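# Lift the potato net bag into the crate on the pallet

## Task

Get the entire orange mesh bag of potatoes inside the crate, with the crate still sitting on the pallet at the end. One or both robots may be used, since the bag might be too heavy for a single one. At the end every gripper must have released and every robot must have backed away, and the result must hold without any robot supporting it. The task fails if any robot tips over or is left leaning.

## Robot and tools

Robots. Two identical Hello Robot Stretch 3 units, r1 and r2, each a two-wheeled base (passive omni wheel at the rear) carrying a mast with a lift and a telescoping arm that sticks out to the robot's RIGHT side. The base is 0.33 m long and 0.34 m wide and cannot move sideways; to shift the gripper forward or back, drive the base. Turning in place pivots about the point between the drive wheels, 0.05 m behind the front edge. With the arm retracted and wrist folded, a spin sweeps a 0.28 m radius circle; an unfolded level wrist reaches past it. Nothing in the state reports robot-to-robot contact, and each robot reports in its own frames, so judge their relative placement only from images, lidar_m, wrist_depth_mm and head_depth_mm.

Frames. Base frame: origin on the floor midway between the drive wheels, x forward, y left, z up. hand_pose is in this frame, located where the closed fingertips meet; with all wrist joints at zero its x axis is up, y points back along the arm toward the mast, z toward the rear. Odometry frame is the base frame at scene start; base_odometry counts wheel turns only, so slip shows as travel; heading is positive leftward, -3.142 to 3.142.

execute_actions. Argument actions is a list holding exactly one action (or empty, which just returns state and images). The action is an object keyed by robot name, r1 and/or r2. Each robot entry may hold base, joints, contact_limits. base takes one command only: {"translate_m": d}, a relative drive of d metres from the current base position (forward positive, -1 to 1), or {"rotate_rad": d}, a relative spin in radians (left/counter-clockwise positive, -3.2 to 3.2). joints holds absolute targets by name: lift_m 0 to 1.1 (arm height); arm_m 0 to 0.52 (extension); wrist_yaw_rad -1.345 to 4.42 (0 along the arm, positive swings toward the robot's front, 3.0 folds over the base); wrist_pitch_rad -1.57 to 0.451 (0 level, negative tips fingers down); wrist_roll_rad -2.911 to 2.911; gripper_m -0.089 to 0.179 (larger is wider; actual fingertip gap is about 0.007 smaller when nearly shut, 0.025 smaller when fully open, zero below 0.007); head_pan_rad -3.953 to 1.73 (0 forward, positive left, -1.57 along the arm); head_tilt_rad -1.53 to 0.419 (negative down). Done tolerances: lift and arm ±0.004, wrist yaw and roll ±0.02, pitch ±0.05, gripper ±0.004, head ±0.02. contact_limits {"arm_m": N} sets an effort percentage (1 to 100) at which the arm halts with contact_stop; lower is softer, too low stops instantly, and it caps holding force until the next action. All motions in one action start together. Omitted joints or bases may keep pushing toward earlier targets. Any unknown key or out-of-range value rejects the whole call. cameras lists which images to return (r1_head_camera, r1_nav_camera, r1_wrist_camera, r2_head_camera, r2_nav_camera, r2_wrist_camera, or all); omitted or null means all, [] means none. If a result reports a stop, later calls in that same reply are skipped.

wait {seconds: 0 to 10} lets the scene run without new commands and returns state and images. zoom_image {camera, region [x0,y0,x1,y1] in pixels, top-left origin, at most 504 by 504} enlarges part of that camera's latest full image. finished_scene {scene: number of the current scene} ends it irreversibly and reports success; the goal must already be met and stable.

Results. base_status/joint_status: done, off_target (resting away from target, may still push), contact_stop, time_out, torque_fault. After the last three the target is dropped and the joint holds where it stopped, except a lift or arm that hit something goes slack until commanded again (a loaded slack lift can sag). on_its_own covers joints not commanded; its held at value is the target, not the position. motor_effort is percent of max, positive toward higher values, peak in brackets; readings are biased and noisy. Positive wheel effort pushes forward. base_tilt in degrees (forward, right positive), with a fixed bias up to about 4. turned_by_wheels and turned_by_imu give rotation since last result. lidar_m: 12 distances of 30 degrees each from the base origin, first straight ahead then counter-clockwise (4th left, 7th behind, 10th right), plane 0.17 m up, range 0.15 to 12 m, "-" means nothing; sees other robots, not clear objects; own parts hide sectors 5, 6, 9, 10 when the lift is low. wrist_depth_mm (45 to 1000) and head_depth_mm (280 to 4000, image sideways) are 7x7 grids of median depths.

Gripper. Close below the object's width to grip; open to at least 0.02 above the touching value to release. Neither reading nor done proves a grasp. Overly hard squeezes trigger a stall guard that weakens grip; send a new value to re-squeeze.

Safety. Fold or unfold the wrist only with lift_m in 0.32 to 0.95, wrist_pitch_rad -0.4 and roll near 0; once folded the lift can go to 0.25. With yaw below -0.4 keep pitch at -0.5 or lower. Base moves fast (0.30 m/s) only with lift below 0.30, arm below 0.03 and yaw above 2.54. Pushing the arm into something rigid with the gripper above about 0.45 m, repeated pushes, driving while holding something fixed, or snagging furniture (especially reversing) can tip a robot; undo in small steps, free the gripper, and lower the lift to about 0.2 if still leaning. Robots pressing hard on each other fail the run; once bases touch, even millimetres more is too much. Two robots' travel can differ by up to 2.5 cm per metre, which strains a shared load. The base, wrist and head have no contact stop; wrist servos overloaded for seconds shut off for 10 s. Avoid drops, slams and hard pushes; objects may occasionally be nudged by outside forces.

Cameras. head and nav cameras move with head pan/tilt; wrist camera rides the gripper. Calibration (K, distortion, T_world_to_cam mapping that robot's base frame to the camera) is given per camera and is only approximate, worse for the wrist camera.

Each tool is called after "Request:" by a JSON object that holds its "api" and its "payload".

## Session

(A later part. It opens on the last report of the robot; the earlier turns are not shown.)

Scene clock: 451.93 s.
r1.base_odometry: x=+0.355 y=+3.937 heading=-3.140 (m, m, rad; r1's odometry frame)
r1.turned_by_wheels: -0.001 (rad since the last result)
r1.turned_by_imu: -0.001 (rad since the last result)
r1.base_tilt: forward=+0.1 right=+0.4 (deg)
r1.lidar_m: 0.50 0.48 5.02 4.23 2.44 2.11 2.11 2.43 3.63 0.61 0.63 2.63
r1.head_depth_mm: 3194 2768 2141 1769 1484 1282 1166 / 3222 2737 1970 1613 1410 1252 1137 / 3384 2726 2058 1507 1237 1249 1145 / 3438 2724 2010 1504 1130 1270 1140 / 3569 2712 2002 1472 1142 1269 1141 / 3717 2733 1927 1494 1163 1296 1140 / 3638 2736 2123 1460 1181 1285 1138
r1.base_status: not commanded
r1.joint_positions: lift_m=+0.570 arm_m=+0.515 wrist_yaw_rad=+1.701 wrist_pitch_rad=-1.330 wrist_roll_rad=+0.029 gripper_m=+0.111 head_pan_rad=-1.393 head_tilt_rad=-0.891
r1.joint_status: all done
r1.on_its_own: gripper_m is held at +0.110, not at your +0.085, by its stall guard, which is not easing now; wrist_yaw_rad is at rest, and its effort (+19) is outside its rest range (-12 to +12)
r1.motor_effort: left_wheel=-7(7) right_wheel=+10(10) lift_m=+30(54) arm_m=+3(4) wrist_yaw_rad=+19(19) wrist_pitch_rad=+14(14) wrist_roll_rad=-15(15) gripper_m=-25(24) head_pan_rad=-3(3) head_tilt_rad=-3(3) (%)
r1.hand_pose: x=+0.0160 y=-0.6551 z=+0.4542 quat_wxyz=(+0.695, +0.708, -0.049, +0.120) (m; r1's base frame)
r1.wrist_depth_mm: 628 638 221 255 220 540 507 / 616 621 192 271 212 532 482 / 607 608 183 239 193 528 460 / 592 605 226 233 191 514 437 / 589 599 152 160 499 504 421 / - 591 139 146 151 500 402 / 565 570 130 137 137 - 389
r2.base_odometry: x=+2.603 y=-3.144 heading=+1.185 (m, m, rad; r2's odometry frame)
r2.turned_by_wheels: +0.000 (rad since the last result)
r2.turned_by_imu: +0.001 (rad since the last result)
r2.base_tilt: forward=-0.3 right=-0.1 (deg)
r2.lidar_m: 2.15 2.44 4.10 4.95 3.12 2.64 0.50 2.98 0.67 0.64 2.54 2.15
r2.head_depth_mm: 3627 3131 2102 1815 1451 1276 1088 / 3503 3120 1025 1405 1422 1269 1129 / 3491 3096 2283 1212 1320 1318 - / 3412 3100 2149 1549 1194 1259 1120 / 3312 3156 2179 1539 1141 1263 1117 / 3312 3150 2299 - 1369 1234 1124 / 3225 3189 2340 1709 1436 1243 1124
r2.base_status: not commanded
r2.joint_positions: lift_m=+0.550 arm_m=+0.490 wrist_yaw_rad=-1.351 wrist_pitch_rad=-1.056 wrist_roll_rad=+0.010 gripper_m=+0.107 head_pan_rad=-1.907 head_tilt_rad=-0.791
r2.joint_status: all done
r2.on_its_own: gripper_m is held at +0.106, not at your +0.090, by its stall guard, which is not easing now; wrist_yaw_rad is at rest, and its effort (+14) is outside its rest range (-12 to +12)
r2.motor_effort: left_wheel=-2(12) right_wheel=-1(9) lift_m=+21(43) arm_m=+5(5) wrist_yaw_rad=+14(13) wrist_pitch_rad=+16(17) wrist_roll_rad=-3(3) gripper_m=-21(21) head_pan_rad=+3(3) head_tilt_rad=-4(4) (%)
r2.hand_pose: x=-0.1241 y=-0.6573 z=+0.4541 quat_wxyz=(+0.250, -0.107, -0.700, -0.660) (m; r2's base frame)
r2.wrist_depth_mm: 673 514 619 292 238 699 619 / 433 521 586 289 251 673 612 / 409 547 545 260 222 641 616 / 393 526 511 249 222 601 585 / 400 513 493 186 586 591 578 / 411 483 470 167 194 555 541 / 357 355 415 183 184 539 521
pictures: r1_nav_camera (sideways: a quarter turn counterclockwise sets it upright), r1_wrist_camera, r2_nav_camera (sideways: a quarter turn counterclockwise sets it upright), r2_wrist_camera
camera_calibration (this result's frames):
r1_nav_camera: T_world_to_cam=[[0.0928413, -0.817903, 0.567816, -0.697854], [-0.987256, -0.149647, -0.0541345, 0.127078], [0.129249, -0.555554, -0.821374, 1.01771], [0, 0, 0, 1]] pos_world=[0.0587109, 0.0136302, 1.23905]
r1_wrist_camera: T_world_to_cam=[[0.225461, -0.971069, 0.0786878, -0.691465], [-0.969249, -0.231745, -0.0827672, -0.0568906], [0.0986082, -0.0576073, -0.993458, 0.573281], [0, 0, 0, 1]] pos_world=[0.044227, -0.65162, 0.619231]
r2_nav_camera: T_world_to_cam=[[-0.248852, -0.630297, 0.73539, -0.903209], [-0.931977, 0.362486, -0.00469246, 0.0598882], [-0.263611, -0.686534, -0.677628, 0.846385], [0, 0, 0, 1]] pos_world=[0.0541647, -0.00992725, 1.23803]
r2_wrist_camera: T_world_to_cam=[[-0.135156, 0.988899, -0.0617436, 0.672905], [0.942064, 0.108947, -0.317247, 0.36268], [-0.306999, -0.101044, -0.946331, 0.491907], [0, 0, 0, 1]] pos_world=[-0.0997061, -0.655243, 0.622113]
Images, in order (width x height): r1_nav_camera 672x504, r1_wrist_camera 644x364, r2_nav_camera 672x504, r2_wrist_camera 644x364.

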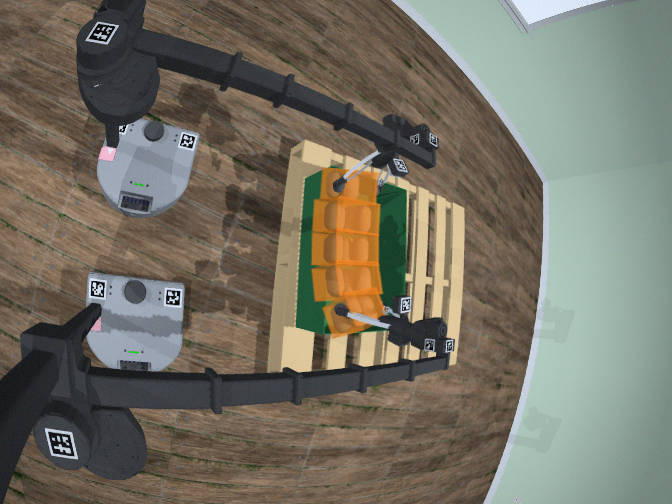

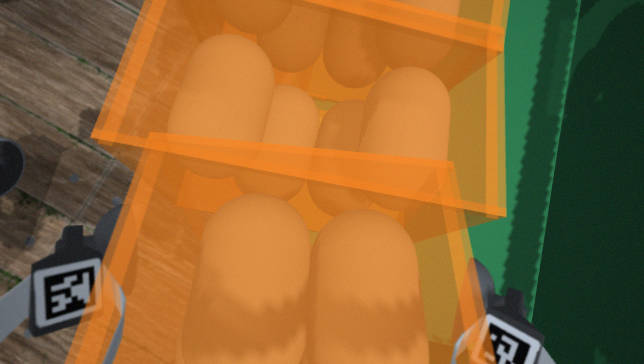

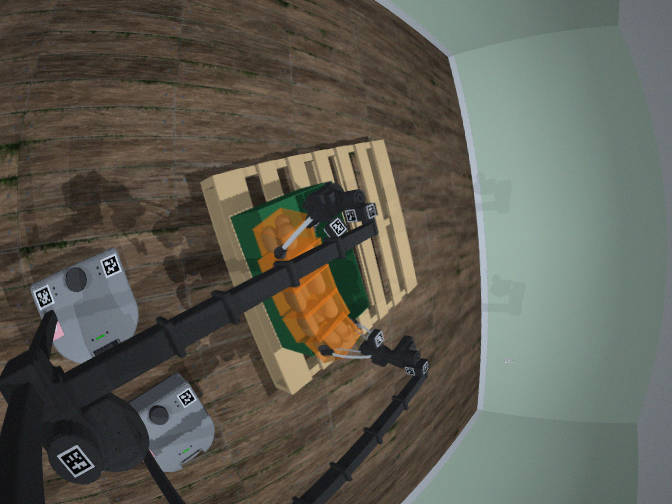

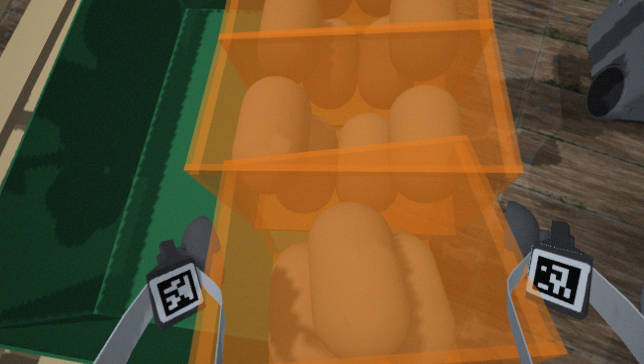

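Request:
{"api": "execute_actions", "payload": {"actions": [{"r2":{"joints":{"lift_m":0.64,"arm_m":0.52}},"r1":{"joints":{"lift_m":0.66,"arm_m":0.52}}}], "cameras": []}}

Request:
{"api": "execute_actions", "payload": {"actions": [{"r2":{"joints":{"wrist_yaw_rad":-1.05}},"r1":{"joints":{"wrist_yaw_rad":1.4}}}], "cameras": ["r1_nav_camera","r2_wrist_camera","r1_wrist_camera"]}}

Scene clock: 460.20 s.
r1.base_odometry: x=+0.355 y=+3.937 heading=-3.140 (m, m, rad; r1's odometry frame)
r1.turned_by_wheels: +0.001 (rad since the last result)
r1.turned_by_imu: +0.001 (rad since the last result)
r1.base_tilt: forward=+0.0 right=+0.4 (deg)
r1.lidar_m: 0.50 0.48 5.05 4.22 2.44 2.11 2.11 2.44 3.61 0.61 0.63 2.63
r1.head_depth_mm: 3227 2762 2168 1779 1522 - - / 3287 2785 2131 1631 1405 1239 1143 / 3364 2742 2295 1486 1288 1245 1141 / 3486 2704 1998 1401 1221 1262 1142 / 3582 2725 2016 1426 1150 1273 1138 / 3659 2680 1950 1435 1209 1298 1144 / 3625 2732 2143 1403 1207 1294 1137
r1.base_status: not commanded
r1.joint_positions: lift_m=+0.659 arm_m=+0.520 wrist_yaw_rad=+1.698 wrist_pitch_rad=-1.297 wrist_roll_rad=+0.035 gripper_m=+0.111 head_pan_rad=-1.393 head_tilt_rad=-0.891
r1.joint_status: all done
r1.on_its_own: gripper_m is held at +0.110, not at your +0.085, by its stall guard, which is not easing now; wrist_yaw_rad is at rest, and its effort (+22) is outside its rest range (-12 to +12)
r1.motor_effort: left_wheel=+3(7) right_wheel=-5(10) lift_m=+61(63) arm_m=+3(8) wrist_yaw_rad=+22(22) wrist_pitch_rad=+5(14) wrist_roll_rad=-17(18) gripper_m=-24(25) head_pan_rad=-3(3) head_tilt_rad=-3(3) (%)
r1.hand_pose: x=+0.0244 y=-0.6592 z=+0.5445 quat_wxyz=(+0.692, +0.707, -0.064, +0.128) (m; r1's base frame)
r1.wrist_depth_mm: 674 735 741 299 261 649 526 / 718 725 238 295 258 644 527 / 693 711 201 298 222 621 507 / 680 696 233 242 200 617 487 / 676 687 155 162 204 593 480 / - 670 140 148 153 520 461 / 639 653 130 138 137 - 447
r2.base_odometry: x=+2.603 y=-3.144 heading=+1.184 (m, m, rad; r2's odometry frame)
r2.turned_by_wheels: -0.001 (rad since the last result)
r2.turned_by_imu: +0.000 (rad since the last result)
r2.base_tilt: forward=-0.4 right=-0.1 (deg)
r2.lidar_m: 2.14 2.44 4.07 4.98 3.10 2.64 0.50 2.99 0.67 0.64 2.55 2.15
r2.head_depth_mm: 3607 3030 2205 1795 1453 1269 1088 / 3564 3086 962 1567 1429 1281 1152 / 3440 3109 2280 1131 1337 1335 1094 / 3421 3125 2125 1504 1224 1256 1112 / 3314 3130 2181 1515 1156 1256 1123 / 3258 3153 2458 1447 1363 1239 1122 / 3227 3143 2332 1653 1442 1240 1126
r2.base_status: not commanded
r2.joint_positions: lift_m=+0.639 arm_m=+0.520 wrist_yaw_rad=-1.354 wrist_pitch_rad=-1.047 wrist_roll_rad=+0.018 gripper_m=+0.107 head_pan_rad=-1.907 head_tilt_rad=-0.791
r2.joint_status: all done
r2.on_its_own: gripper_m is held at +0.106, not at your +0.090, by its stall guard, which is not easing now; wrist_yaw_rad is at rest, and its effort (+16) is outside its rest range (-12 to +12)
r2.motor_effort: left_wheel=-13(14) right_wheel=+9(10) lift_m=+50(53) arm_m=+6(7) wrist_yaw_rad=+16(17) wrist_pitch_rad=+14(17) wrist_roll_rad=-6(6) gripper_m=-22(23) head_pan_rad=+4(3) head_tilt_rad=-3(4) (%)
r2.hand_pose: x=-0.1261 y=-0.6873 z=+0.5436 quat_wxyz=(+0.249, -0.114, -0.701, -0.659) (m; r2's base frame)
r2.wrist_depth_mm: 788 777 642 338 301 810 798 / 750 598 687 294 271 779 637 / 712 564 647 257 267 724 660 / 659 509 602 262 228 695 665 / 617 514 584 196 253 665 637 / 580 480 543 172 195 633 - / 559 451 485 186 184 595 592
pictures: none
No camera images: the call's "cameras" was empty. Leave "cameras" out to get every camera's image.

Scene clock: 463.07 s.
r1.base_odometry: x=+0.355 y=+3.937 heading=-3.140 (m, m, rad; r1's odometry frame)
r1.turned_by_wheels: +0.000 (rad since the last result)
r1.turned_by_imu: -0.032 (rad since the last result)
r1.base_tilt: forward=+0.3 right=+0.4 (deg)
r1.lidar_m: 0.50 0.47 4.98 4.47 2.50 2.11 2.11 2.41 3.63 0.59 0.61 2.63
r1.head_depth_mm: 3216 2764 2138 1772 1528 - - / 3299 2765 2218 1613 1404 1242 1140 / 3375 2713 2305 1379 1233 1247 1136 / 3373 2715 1988 1473 1132 1263 1139 / 3504 2738 2015 1492 1266 1262 1140 / 3535 2697 1984 1502 1323 1267 1148 / 3642 2729 2127 1459 1251 1285 1138
r1.base_status: not commanded
r1.joint_positions: lift_m=+0.659 arm_m=+0.520 wrist_yaw_rad=+1.385 wrist_pitch_rad=-1.334 wrist_roll_rad=+0.019 gripper_m=+0.111 head_pan_rad=-1.394 head_tilt_rad=-0.892
r1.joint_status: all done
r1.on_its_own: gripper_m is held at +0.110, not at your +0.085, by its stall guard, which is not easing now; wrist_yaw_rad is at rest, and its effort (+14) is outside its rest range (-12 to +12)
r1.motor_effort: left_wheel=-4(46) right_wheel=+6(31) lift_m=+57(60) arm_m=-1(2) wrist_yaw_rad=+14(32) wrist_pitch_rad=+15(24) wrist_roll_rad=-10(38) gripper_m=-24(28) head_pan_rad=-2(3) head_tilt_rad=-3(3) (%)
r1.hand_pose: x=+0.0146 y=-0.6720 z=+0.5431 quat_wxyz=(+0.706, +0.691, -0.155, +0.011) (m; r1's base frame)
r1.wrist_depth_mm: 717 724 605 607 625 522 665 / 701 714 594 598 618 502 652 / 687 702 591 540 604 512 640 / 680 689 583 348 595 522 620 / 675 681 194 281 587 538 612 / - 663 152 169 425 481 600 / 651 659 142 146 568 - 594
r2.base_odometry: x=+2.603 y=-3.144 heading=+1.185 (m, m, rad; r2's odometry frame)
r2.turned_by_wheels: +0.000 (rad since the last result)
r2.turned_by_imu: +0.001 (rad since the last result)
r2.base_tilt: forward=-0.3 right=+0.0 (deg)
r2.lidar_m: 2.14 2.44 4.09 4.97 3.11 2.64 0.49 3.00 0.66 0.63 2.55 2.15
r2.head_depth_mm: 3596 3054 2188 1804 1460 1275 1090 / 3547 3107 977 1291 1397 1278 1155 / 3419 3106 2302 1363 1330 1336 1094 / 3400 3137 2143 1532 1322 1263 1121 / 3320 3145 2190 1505 1327 1254 1121 / 3258 3173 2406 1428 1407 1232 1126 / 3217 3187 2341 1659 1450 1244 1123
r2.base_status: not commanded
r2.joint_positions: lift_m=+0.639 arm_m=+0.520 wrist_yaw_rad=-1.053 wrist_pitch_rad=-1.011 wrist_roll_rad=+0.007 gripper_m=+0.106 head_pan_rad=-1.907 head_tilt_rad=-0.791
r2.joint_status: all done
r2.on_its_own: gripper_m is held at +0.106, not at your +0.090, by its stall guard, which is not easing now
r2.motor_effort: left_wheel=-2(16) right_wheel=+1(11) lift_m=+39(50) arm_m=+4(6) wrist_yaw_rad=+3(43) wrist_pitch_rad=+4(14) wrist_roll_rad=-2(17) gripper_m=-1(22) head_pan_rad=+4(2) head_tilt_rad=-4(4) (%)
r2.hand_pose: x=-0.1221 y=-0.7217 z=+0.5482 quat_wxyz=(+0.360, -0.017, -0.708, -0.607) (m; r2's base frame)
r2.wrist_depth_mm: 857 801 763 676 478 398 822 / 778 750 612 685 469 756 783 / 735 706 595 659 571 741 728 / 671 638 620 605 593 699 700 / 641 497 598 576 564 682 641 / 609 569 556 556 545 630 621 / 683 562 533 513 606 614 589
pictures: r1_nav_camera (sideways: a quarter turn counterclockwise sets it upright), r1_wrist_camera, r2_wrist_camera
camera_calibration (this result's frames):
r1_nav_camera: T_world_to_cam=[[0.0920971, -0.818634, 0.566882, -0.696634], [-0.987424, -0.148551, -0.0541036, 0.127039], [0.128502, -0.55477, -0.82202, 1.01855], [0, 0, 0, 1]] pos_world=[0.0587127, 0.0136453, 1.23905]
r1_wrist_camera: T_world_to_cam=[[-0.0769183, -0.99377, 0.0806576, -0.726529], [-0.994422, 0.0706091, -0.0783566, 0.146297], [0.0721732, -0.0862347, -0.993657, 0.641991], [0, 0, 0, 1]] pos_world=[0.0432633, -0.676971, 0.707982]
r2_wrist_camera: T_world_to_cam=[[-0.424516, 0.903182, -0.063625, 0.646578], [0.853974, 0.376055, -0.359599, 0.602846], [-0.300857, -0.20699, -0.930935, 0.490919], [0, 0, 0, 1]] pos_world=[-0.0926355, -0.709065, 0.714935]
Images, in order (width x height): r1_nav_camera 672x504, r1_wrist_camera 644x364, r2_wrist_camera 644x364.

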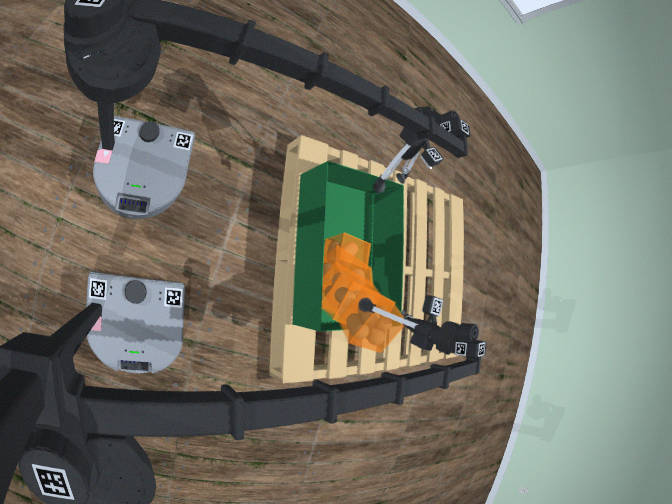

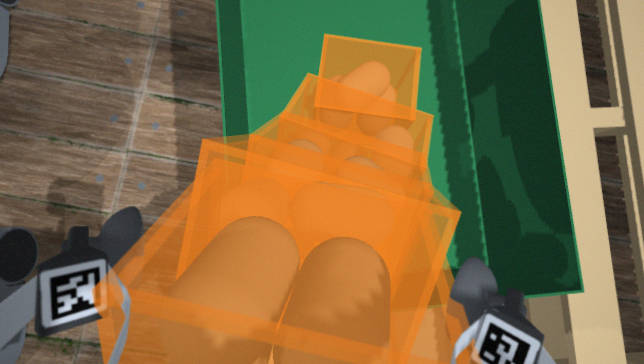

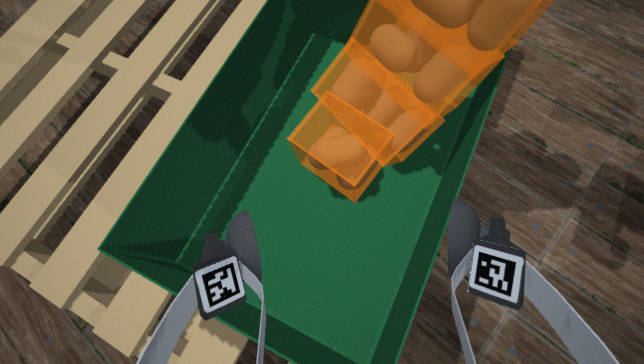

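Request:
{"api": "execute_actions", "payload": {"actions": [{"r2":{"joints":{"arm_m":0.0,"lift_m":0.75},"base":{"translate_m":0.4}}}], "cameras": []}}

Request:
{"api": "execute_actions", "payload": {"actions": [{"r1":{"joints":{"lift_m":0.5,"wrist_yaw_rad":1.6},"base":{"translate_m":0.12}}}], "cameras": ["r1_nav_camera","r1_head_camera","r1_wrist_camera"]}}

Scene clock: 474.53 s.
r1.base_odometry: x=+0.355 y=+3.937 heading=-3.140 (m, m, rad; r1's odometry frame)
r1.turned_by_wheels: +0.000 (rad since the last result)
r1.turned_by_imu: +0.001 (rad since the last result)
r1.base_tilt: forward=-0.1 right=+0.3 (deg)
r1.lidar_m: 0.86 2.98 4.97 4.50 2.49 2.11 2.11 2.40 3.63 0.59 0.61 2.64
r1.head_depth_mm: 3226 2725 2141 1793 1531 - - / 3231 2741 2221 1627 1411 1248 1140 / 3328 2699 2292 1380 1224 1245 1147 / 3381 2773 1993 1476 1143 1268 1143 / 3494 2708 2025 1491 1267 1265 1138 / 3531 2711 1978 1510 1339 1274 1144 / 3664 2752 2119 1469 1253 1291 1139
r1.base_status: not commanded
r1.joint_positions: lift_m=+0.659 arm_m=+0.520 wrist_yaw_rad=+1.385 wrist_pitch_rad=-1.334 wrist_roll_rad=+0.019 gripper_m=+0.111 head_pan_rad=-1.394 head_tilt_rad=-0.892
r1.joint_status: not commanded
r1.on_its_own: gripper_m is held at +0.110, not at your +0.085, by its stall guard, which is not easing now; wrist_yaw_rad is at rest, and its effort (+15) is outside its rest range (-12 to +12)
r1.motor_effort: left_wheel=-5(5) right_wheel=+6(6) lift_m=+57(57) arm_m=-2(1) wrist_yaw_rad=+15(15) wrist_pitch_rad=+15(15) wrist_roll_rad=-10(10) gripper_m=-25(24) head_pan_rad=-2(2) head_tilt_rad=-3(3) (%)
r1.hand_pose: x=+0.0146 y=-0.6720 z=+0.5431 quat_wxyz=(+0.706, +0.691, -0.155, +0.011) (m; r1's base frame)
r1.wrist_depth_mm: 706 719 608 619 621 525 663 / 699 712 600 600 611 503 656 / 695 697 589 540 604 511 637 / 680 694 576 349 593 520 623 / 673 685 193 281 587 534 616 / - 671 152 169 430 477 604 / 646 660 142 146 573 - 593
r2.base_odometry: x=+2.753 y=-2.774 heading=+1.185 (m, m, rad; r2's odometry frame)
r2.turned_by_wheels: +0.000 (rad since the last result)
r2.turned_by_imu: +0.004 (rad since the last result)
r2.base_tilt: forward=-0.2 right=-0.1 (deg)
r2.lidar_m: 1.76 1.99 3.37 4.87 3.56 3.05 0.89 0.90 0.75 3.77 2.07 1.76
r2.head_depth_mm: 3704 3090 2282 1403 1434 1270 1152 / 3617 3074 2138 1582 1395 1330 - / 3506 3129 2130 1585 1326 - - / 3457 3134 2135 1604 1384 1345 - / 3426 3163 2162 1695 1469 1314 - / 3360 3174 2324 1832 1515 1286 1122 / 3303 3211 2338 1844 1520 1298 1126
r2.base_status: done
r2.joint_positions: lift_m=+0.749 arm_m=+0.003 wrist_yaw_rad=-1.053 wrist_pitch_rad=-1.010 wrist_roll_rad=+0.004 gripper_m=+0.106 head_pan_rad=-1.907 head_tilt_rad=-0.791
r2.joint_status: all done
joint sent to its limit — the command would take r2.arm_m past its lower limit, so that joint was sent only as far as its limit.
r2.on_its_own: gripper_m is held at +0.106, not at your +0.090, by its stall guard, which is not easing now
r2.motor_effort: left_wheel=-2(4) right_wheel=+0(5) lift_m=+40(40) arm_m=-3(3) wrist_yaw_rad=+3(4) wrist_pitch_rad=+3(3) wrist_roll_rad=-1(2) gripper_m=-1(0) head_pan_rad=+3(3) head_tilt_rad=-3(4) (%)
r2.hand_pose: x=-0.1221 y=-0.2051 z=+0.6583 quat_wxyz=(+0.362, -0.016, -0.707, -0.607) (m; r2's base frame)
r2.wrist_depth_mm: - 793 921 - - 824 783 / - 885 793 949 952 881 858 / - 943 795 947 871 818 818 / 929 910 894 839 835 817 783 / 848 861 836 791 787 755 761 / 814 809 781 749 - - 699 / 798 756 749 727 - - 682
pictures: none
No camera images: the call's "cameras" was empty. Leave "cameras" out to get every camera's image.

Scene clock: 477.13 s.
r1.base_odometry: x=+0.235 y=+3.937 heading=-3.140 (m, m, rad; r1's odometry frame)
r1.turned_by_wheels: +0.000 (rad since the last result)
r1.turned_by_imu: +0.001 (rad since the last result)
r1.base_tilt: forward=+0.2 right=+0.4 (deg)
r1.lidar_m: 0.74 0.75 4.76 4.71 2.63 2.23 2.23 2.53 0.62 0.59 0.61 2.52
r1.head_depth_mm: 3202 2761 2145 1666 1364 1246 1167 / 3232 2737 1993 1453 1242 1245 1146 / 3385 2748 2104 1459 1250 1253 1143 / 3415 2748 2022 1470 1212 1264 1145 / 3530 2714 2007 1475 1281 1269 1141 / 3637 2737 2014 1484 1278 1269 1143 / 3675 2710 2114 1712 1317 1290 1143
r1.base_status: done
r1.joint_positions: lift_m=+0.601 arm_m=+0.520 wrist_yaw_rad=+1.597 wrist_pitch_rad=-1.286 wrist_roll_rad=-0.005 gripper_m=+0.110 head_pan_rad=-1.394 head_tilt_rad=-0.892
r1.joint_status: lift_m contact_stop (moved -0.058 of -0.159); the others done
r1.on_its_own: gripper_m is held at +0.110, not at your +0.085, by its stall guard, which is not easing now; lift_m is slack since a contact_stop, until your next command for it (your +0.500 is given up)
r1.motor_effort: left_wheel=+0(7) right_wheel=+0(17) lift_m=+34(50) arm_m=-4(5) wrist_yaw_rad=+3(28) wrist_pitch_rad=+2(19) wrist_roll_rad=+2(16) gripper_m=+0(32) head_pan_rad=-2(2) head_tilt_rad=-3(3) (%)
r1.hand_pose: x=+0.0274 y=-0.6642 z=+0.4875 quat_wxyz=(+0.699, +0.701, -0.089, +0.111) (m; r1's base frame)
r1.wrist_depth_mm: 670 689 695 569 538 513 461 / 654 676 680 564 507 578 450 / 642 653 668 543 498 567 437 / 630 636 645 483 490 556 425 / 610 621 517 483 530 532 416 / 596 - 501 451 417 516 400 / 584 599 494 458 509 472 391
r2.base_odometry: x=+2.753 y=-2.774 heading=+1.185 (m, m, rad; r2's odometry frame)
r2.turned_by_wheels: +0.000 (rad since the last result)
r2.turned_by_imu: +0.001 (rad since the last result)
r2.base_tilt: forward=-0.4 right=-0.1 (deg)
r2.lidar_m: 1.76 2.00 3.35 4.87 3.58 3.04 0.77 0.90 0.75 3.79 2.07 1.76
r2.head_depth_mm: 3638 3092 2276 1485 1444 1272 1152 / 3577 3080 2116 1619 1397 1329 - / 3552 3108 2140 1565 1339 - - / 3454 3144 2131 1598 1399 1338 - / 3351 3117 2163 1687 1476 1312 - / 3322 3177 2301 1824 1517 1295 1119 / 3262 3169 2311 1840 1512 1292 1127
r2.base_status: not commanded
r2.joint_positions: lift_m=+0.749 arm_m=+0.003 wrist_yaw_rad=-1.053 wrist_pitch_rad=-1.010 wrist_roll_rad=+0.004 gripper_m=+0.106 head_pan_rad=-1.907 head_tilt_rad=-0.791
r2.joint_status: not commanded
r2.on_its_own: gripper_m is held at +0.106, not at your +0.090, by its stall guard, which is not easing now
r2.motor_effort: left_wheel=-3(3) right_wheel=+1(1) lift_m=+39(40) arm_m=-3(3) wrist_yaw_rad=+3(3) wrist_pitch_rad=+3(3) wrist_roll_rad=-1(1) gripper_m=+0(0) head_pan_rad=+3(4) head_tilt_rad=-4(4) (%)
r2.hand_pose: x=-0.1221 y=-0.2051 z=+0.6583 quat_wxyz=(+0.362, -0.016, -0.707, -0.607) (m; r2's base frame)
r2.wrist_depth_mm: - 809 784 - - 783 769 / - 846 802 927 931 795 774 / - 948 814 916 870 844 821 / 935 902 869 869 819 802 793 / 879 848 833 809 789 744 749 / 856 816 751 774 - - 708 / 753 777 768 733 - - 685
pictures: r1_head_camera (sideways: a quarter turn clockwise sets it upright), r1_nav_camera (sideways: a quarter turn counterclockwise sets it upright), r1_wrist_camera
camera_calibration (this result's frames):
r1_head_camera: T_world_to_cam=[[-0.0815887, 0.724592, -0.684331, 0.91], [0.993925, 0.110045, -0.00198006, -0.0012583], [0.0738728, -0.680335, -0.729168, 0.906296], [0, 0, 0, 1]] pos_world=[0.00854577, -0.042655, 1.28358]
r1_nav_camera: T_world_to_cam=[[0.092097, -0.818634, 0.566883, -0.696634], [-0.987424, -0.148551, -0.0541036, 0.127039], [0.128502, -0.55477, -0.82202, 1.01855], [0, 0, 0, 1]] pos_world=[0.0587127, 0.0136452, 1.23905]
r1_wrist_camera: T_world_to_cam=[[0.15201, -0.984064, 0.0922587, -0.718771], [-0.978737, -0.162876, -0.124683, 0.0211652], [0.137723, -0.0713439, -0.987898, 0.591778], [0, 0, 0, 1]] pos_world=[0.0484741, -0.661649, 0.653568]
Images, in order (width x height): r1_head_camera 896x504, r1_nav_camera 672x504, r1_wrist_camera 644x364.

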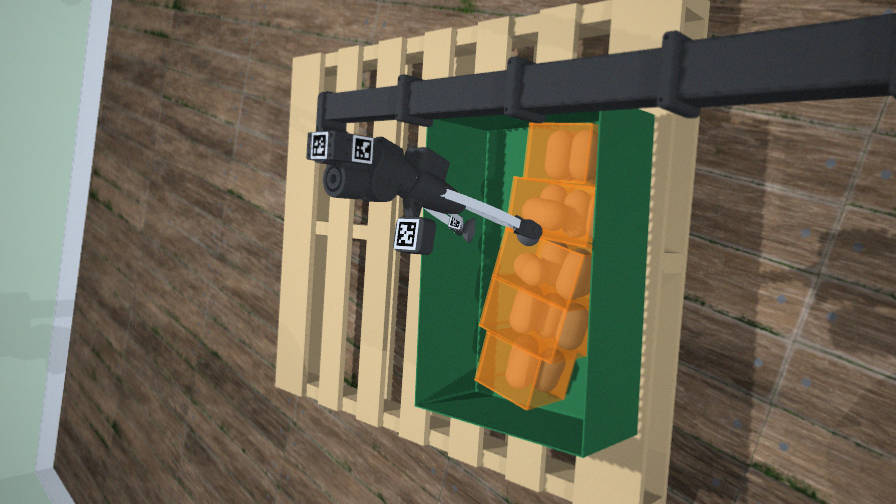

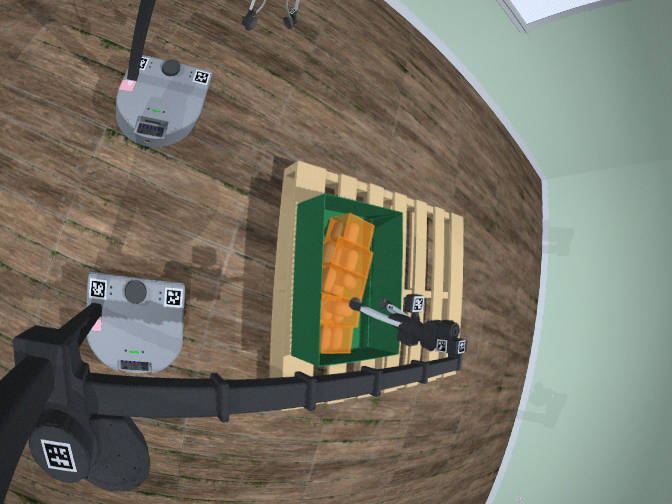

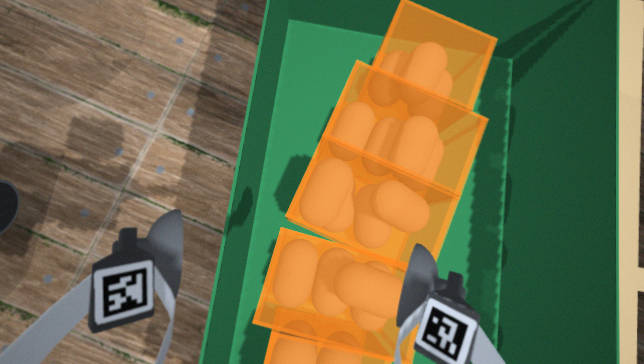

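Request:
{"api": "execute_actions", "payload": {"actions": [{"r1":{"joints":{"lift_m":0.75,"gripper_m":0.179}}}], "cameras": []}}

Request:
{"api": "execute_actions", "payload": {"actions": [{"r1":{"joints":{"arm_m":0.1},"base":{"translate_m":-0.1}}}], "cameras": ["r1_head_camera"]}}

Request:
{"api": "execute_actions", "payload": {"actions": [{"r1":{"joints":{"arm_m":0.0},"base":{"translate_m":-0.5}},"r2":{"base":{"translate_m":0.3}}}], "cameras": ["r1_nav_camera"]}}

Scene clock: 483.60 s.
r1.base_odometry: x=+0.235 y=+3.937 heading=-3.140 (m, m, rad; r1's odometry frame)
r1.turned_by_wheels: +0.000 (rad since the last result)
r1.turned_by_imu: +0.001 (rad since the last result)
r1.base_tilt: forward=+0.1 right=+0.2 (deg)
r1.lidar_m: 0.74 0.74 4.79 4.73 2.64 2.23 2.23 2.53 0.62 0.59 0.61 2.52
r1.head_depth_mm: 3233 2735 2197 - - 1246 1154 / 3267 2976 1874 1519 1292 1249 1147 / 3422 2832 1985 1472 1251 1243 1142 / 3458 2754 2026 1472 1231 1258 1149 / 3601 2701 2014 1487 1278 1265 1142 / 3554 2725 2014 1478 1292 1269 1144 / 3650 2767 2146 1723 1312 1292 1142
r1.base_status: not commanded
r1.joint_positions: lift_m=+0.750 arm_m=+0.520 wrist_yaw_rad=+1.597 wrist_pitch_rad=-1.286 wrist_roll_rad=-0.005 gripper_m=+0.179 head_pan_rad=-1.394 head_tilt_rad=-0.892
r1.joint_status: all done
r1.motor_effort: left_wheel=+0(0) right_wheel=+0(0) lift_m=+43(46) arm_m=-4(4) wrist_yaw_rad=+2(2) wrist_pitch_rad=+2(2) wrist_roll_rad=+2(2) gripper_m=+0(95) head_pan_rad=-3(2) head_tilt_rad=-4(3) (%)
r1.hand_pose: x=+0.0274 y=-0.6642 z=+0.6356 quat_wxyz=(+0.699, +0.701, -0.089, +0.111) (m; r1's base frame)
r1.wrist_depth_mm: 820 830 859 596 606 926 969 / 804 823 855 712 686 647 792 / 780 798 825 699 716 678 771 / 776 794 807 672 705 645 761 / - 764 775 621 685 618 739 / - 750 759 608 670 631 719 / 718 735 637 543 667 - 700
r2.base_odometry: x=+2.753 y=-2.774 heading=+1.185 (m, m, rad; r2's odometry frame)
r2.turned_by_wheels: +0.000 (rad since the last result)
r2.turned_by_imu: +0.001 (rad since the last result)
r2.base_tilt: forward=-0.4 right=-0.1 (deg)
r2.lidar_m: 1.75 2.00 3.35 4.87 3.56 3.04 0.77 0.90 0.75 3.76 2.07 1.76
r2.head_depth_mm: 3653 3078 2172 1502 1448 1270 1155 / 3621 3094 2138 1608 1389 1334 - / 3519 3161 2142 1553 1339 - - / 3474 3158 2133 1584 1404 1343 - / 3427 3149 2176 1696 1473 1310 - / 3343 3142 2325 1840 1503 1287 1114 / 3264 3158 2355 1835 1520 1300 1122
r2.base_status: not commanded
r2.joint_positions: lift_m=+0.749 arm_m=+0.003 wrist_yaw_rad=-1.053 wrist_pitch_rad=-1.010 wrist_roll_rad=+0.004 gripper_m=+0.106 head_pan_rad=-1.907 head_tilt_rad=-0.791
r2.joint_status: not commanded
r2.on_its_own: gripper_m is held at +0.106, not at your +0.090, by its stall guard, which is not easing now
r2.motor_effort: left_wheel=-3(2) right_wheel=+1(1) lift_m=+39(40) arm_m=-3(3) wrist_yaw_rad=+3(4) wrist_pitch_rad=+3(3) wrist_roll_rad=-1(1) gripper_m=+0(1) head_pan_rad=+3(3) head_tilt_rad=-4(4) (%)
r2.hand_pose: x=-0.1221 y=-0.2051 z=+0.6583 quat_wxyz=(+0.362, -0.016, -0.707, -0.607) (m; r2's base frame)
r2.wrist_depth_mm: - 831 807 - - 786 771 / - 876 788 958 937 797 763 / - 930 827 893 876 867 845 / 913 890 884 836 845 815 778 / 882 844 836 820 785 784 745 / 810 798 760 772 - - 720 / 787 770 737 721 - - 678
pictures: none
No camera images: the call's "cameras" was empty. Leave "cameras" out to get every camera's image.

Scene clock: 487.90 s.
r1.base_odometry: x=+0.335 y=+3.937 heading=-3.140 (m, m, rad; r1's odometry frame)
r1.turned_by_wheels: +0.000 (rad since the last result)
r1.turned_by_imu: +0.000 (rad since the last result)
r1.base_tilt: forward=+0.1 right=+0.3 (deg)
r1.lidar_m: 0.84 2.97 4.93 4.50 2.51 2.13 2.13 2.43 3.63 0.59 0.61 2.61
r1.head_depth_mm: 3227 2758 2153 1759 - - 1150 / 3243 2775 1992 1633 - 1255 1140 / 3384 2735 2002 1490 1403 - 1138 / 3415 2783 2010 1480 1246 1249 1160 / 3518 2711 2031 1497 1227 1266 1144 / 3628 2725 1983 1503 1293 1270 1138 / 3658 2723 2138 1541 1242 1288 1140
r1.base_status: done
r1.joint_positions: lift_m=+0.750 arm_m=+0.100 wrist_yaw_rad=+1.599 wrist_pitch_rad=-1.286 wrist_roll_rad=-0.004 gripper_m=+0.179 head_pan_rad=-1.394 head_tilt_rad=-0.892
r1.joint_status: all done
r1.motor_effort: left_wheel=+0(4) right_wheel=+0(5) lift_m=+45(44) arm_m=-5(3) wrist_yaw_rad=+1(3) wrist_pitch_rad=+2(2) wrist_roll_rad=+2(2) gripper_m=+0(0) head_pan_rad=-2(3) head_tilt_rad=-3(3) (%)
r1.hand_pose: x=+0.0274 y=-0.2442 z=+0.6356 quat_wxyz=(+0.699, +0.701, -0.089, +0.111) (m; r1's base frame)
r1.wrist_depth_mm: 825 850 869 886 893 784 629 / 805 824 851 855 875 691 724 / 790 809 829 841 873 677 701 / 772 781 805 822 843 627 672 / 748 - 788 809 811 620 714 / - - 774 793 802 637 708 / 717 - 755 762 773 - 691
r2.base_odometry: x=+2.753 y=-2.774 heading=+1.185 (m, m, rad; r2's odometry frame)
r2.turned_by_wheels: +0.000 (rad since the last result)
r2.turned_by_imu: +0.001 (rad since the last result)
r2.base_tilt: forward=-0.4 right=-0.1 (deg)
r2.lidar_m: 1.76 2.00 3.36 4.87 3.58 3.03 0.87 0.90 0.75 3.78 2.08 1.76
r2.head_depth_mm: 3758 3067 2280 1501 1439 1275 1151 / 3625 3108 2123 1608 1396 1335 - / 3528 3097 2152 1564 1334 - - / 3488 3145 2127 1604 1392 1343 - / 3412 3180 2149 1698 1473 1312 - / 3378 3197 2321 1836 1507 1293 1122 / 3298 3203 2322 1838 1515 1280 1126
r2.base_status: not commanded
r2.joint_positions: lift_m=+0.749 arm_m=+0.003 wrist_yaw_rad=-1.053 wrist_pitch_rad=-1.010 wrist_roll_rad=+0.004 gripper_m=+0.106 head_pan_rad=-1.907 head_tilt_rad=-0.791
r2.joint_status: not commanded
r2.on_its_own: gripper_m is held at +0.106, not at your +0.090, by its stall guard, which is not easing now
r2.motor_effort: left_wheel=-3(3) right_wheel=+1(1) lift_m=+39(40) arm_m=-3(3) wrist_yaw_rad=+3(3) wrist_pitch_rad=+3(3) wrist_roll_rad=-1(1) gripper_m=-1(0) head_pan_rad=+3(2) head_tilt_rad=-3(4) (%)
r2.hand_pose: x=-0.1221 y=-0.2051 z=+0.6583 quat_wxyz=(+0.362, -0.016, -0.707, -0.607) (m; r2's base frame)
r2.wrist_depth_mm: - 822 806 - - 811 776 / - 894 784 986 898 884 884 / - 956 811 937 894 871 851 / 928 918 868 835 848 819 793 / 866 826 833 809 790 783 744 / 808 808 791 752 - - 697 / 781 764 738 737 - - 686
pictures: r1_head_camera (sideways: a quarter turn clockwise sets it upright)
camera_calibration (this result's frames):
r1_head_camera: T_world_to_cam=[[-0.0815888, 0.724592, -0.684331, 0.909999], [0.993925, 0.110046, -0.00198008, -0.00125828], [0.0738728, -0.680335, -0.729169, 0.906296], [0, 0, 0, 1]] pos_world=[0.00854578, -0.042655, 1.28358]
Images, in order (width x height): r1_head_camera 896x504.

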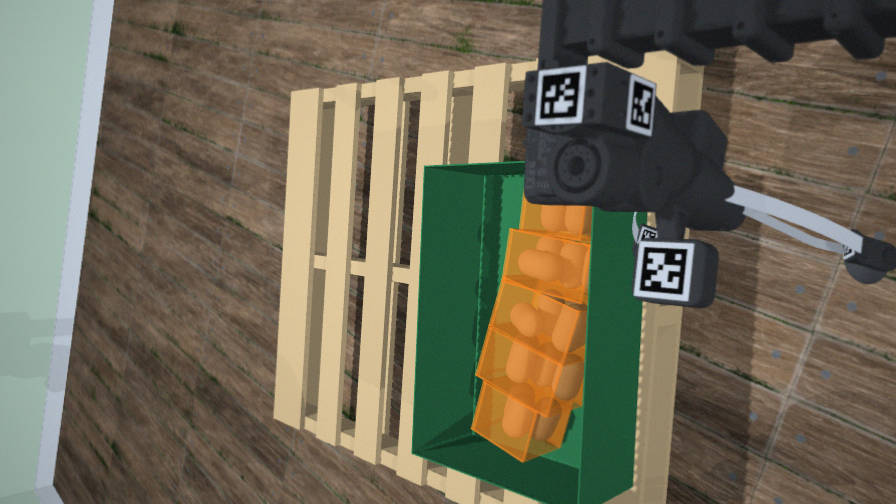

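Scene clock: 494.30 s.
r1.base_odometry: x=+0.835 y=+3.938 heading=-3.140 (m, m, rad; r1's odometry frame)
r1.turned_by_wheels: +0.000 (rad since the last result)
r1.turned_by_imu: -0.003 (rad since the last result)
r1.base_tilt: forward=+0.1 right=+0.2 (deg)
r1.lidar_m: 1.63 3.51 5.15 3.50 1.95 1.65 1.65 1.87 3.09 3.51 0.72 0.84
r1.head_depth_mm: 3116 2771 2147 1764 1486 1346 - / 3203 2728 2145 1752 1489 - - / 3335 2725 2122 1754 1491 - - / 3350 2754 2072 1715 1477 1312 1188 / 3423 2759 2000 1633 1405 1263 1139 / 3527 2725 1987 1535 1318 1266 1136 / 3608 2727 1915 1494 1235 1291 1138
r1.base_status: done
r1.joint_positions: lift_m=+0.750 arm_m=+0.001 wrist_yaw_rad=+1.599 wrist_pitch_rad=-1.286 wrist_roll_rad=-0.004 gripper_m=+0.179 head_pan_rad=-1.394 head_tilt_rad=-0.892
r1.joint_status: all done
r1.motor_effort: left_wheel=+0(5) right_wheel=+0(4) lift_m=+44(44) arm_m=-5(6) wrist_yaw_rad=+0(1) wrist_pitch_rad=+2(2) wrist_roll_rad=+2(1) gripper_m=+0(0) head_pan_rad=-2(2) head_tilt_rad=-3(3) (%)
r1.hand_pose: x=+0.0274 y=-0.1446 z=+0.6356 quat_wxyz=(+0.699, +0.701, -0.089, +0.111) (m; r1's base frame)
r1.wrist_depth_mm: 835 840 872 899 915 910 669 / 804 827 836 866 882 880 646 / 788 807 837 863 873 861 768 / 773 788 819 821 850 748 753 / 759 769 799 805 820 843 800 / - - - 797 806 830 827 / 726 - - 767 782 - 826
r2.base_odometry: x=+2.866 y=-2.496 heading=+1.185 (m, m, rad; r2's odometry frame)
r2.turned_by_wheels: +0.000 (rad since the last result)
r2.turned_by_imu: +0.003 (rad since the last result)
r2.base_tilt: forward=-0.3 right=-0.1 (deg)
r2.lidar_m: 1.46 1.67 2.78 4.81 3.91 3.35 1.68 0.95 1.01 3.14 1.73 1.46
r2.head_depth_mm: 3736 3068 2132 1529 1432 1265 1149 / 3660 3083 2138 1542 1416 1333 - / 3612 3117 2152 1660 1465 - - / 3558 3147 2171 1766 1505 1364 - / 3457 3110 2243 1825 1509 1310 - / 3448 3156 2321 1834 1518 1288 1121 / 3334 3186 2351 1841 1517 1289 1125
r2.base_status: done
r2.joint_positions: lift_m=+0.749 arm_m=+0.003 wrist_yaw_rad=-1.053 wrist_pitch_rad=-1.010 wrist_roll_rad=+0.004 gripper_m=+0.106 head_pan_rad=-1.907 head_tilt_rad=-0.791
r2.joint_status: not commanded
r2.on_its_own: gripper_m is held at +0.106, not at your +0.090, by its stall guard, which is not easing now
r2.motor_effort: left_wheel=-3(3) right_wheel=+1(4) lift_m=+40(40) arm_m=-3(3) wrist_yaw_rad=+3(3) wrist_pitch_rad=+3(3) wrist_roll_rad=-1(1) gripper_m=+0(0) head_pan_rad=+3(3) head_tilt_rad=-4(4) (%)
r2.hand_pose: x=-0.1221 y=-0.2051 z=+0.6583 quat_wxyz=(+0.362, -0.016, -0.707, -0.607) (m; r2's base frame)
r2.wrist_depth_mm: - - 951 - - - 929 / - - - 978 931 917 880 / - 969 898 894 889 872 846 / 942 907 895 830 825 809 807 / 881 865 828 801 778 775 743 / 810 804 773 764 - - 732 / 770 767 747 714 - - 687
pictures: r1_nav_camera (sideways: a quarter turn counterclockwise sets it upright)
camera_calibration (this result's frames):
r1_nav_camera: T_world_to_cam=[[0.0920971, -0.818635, 0.566882, -0.696634], [-0.987424, -0.148551, -0.0541036, 0.127039], [0.128502, -0.55477, -0.82202, 1.01855], [0, 0, 0, 1]] pos_world=[0.0587127, 0.0136453, 1.23905]
Images, in order (width x height): r1_nav_camera 672x504.

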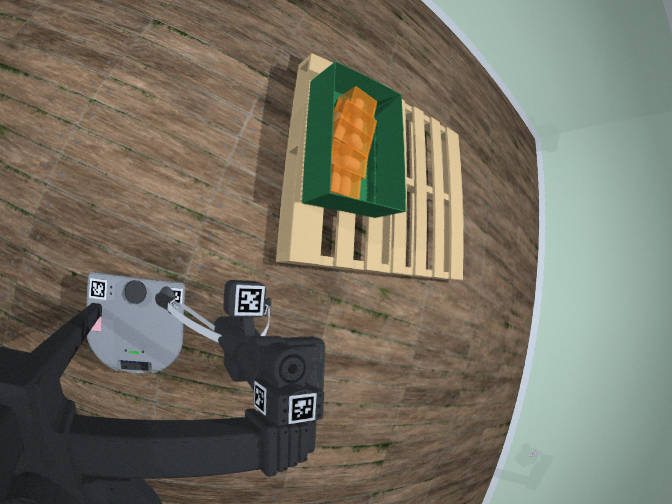

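Request:
{"api": "finished_scene", "payload": {"scene": 2}}

The scene is finished: the task was done.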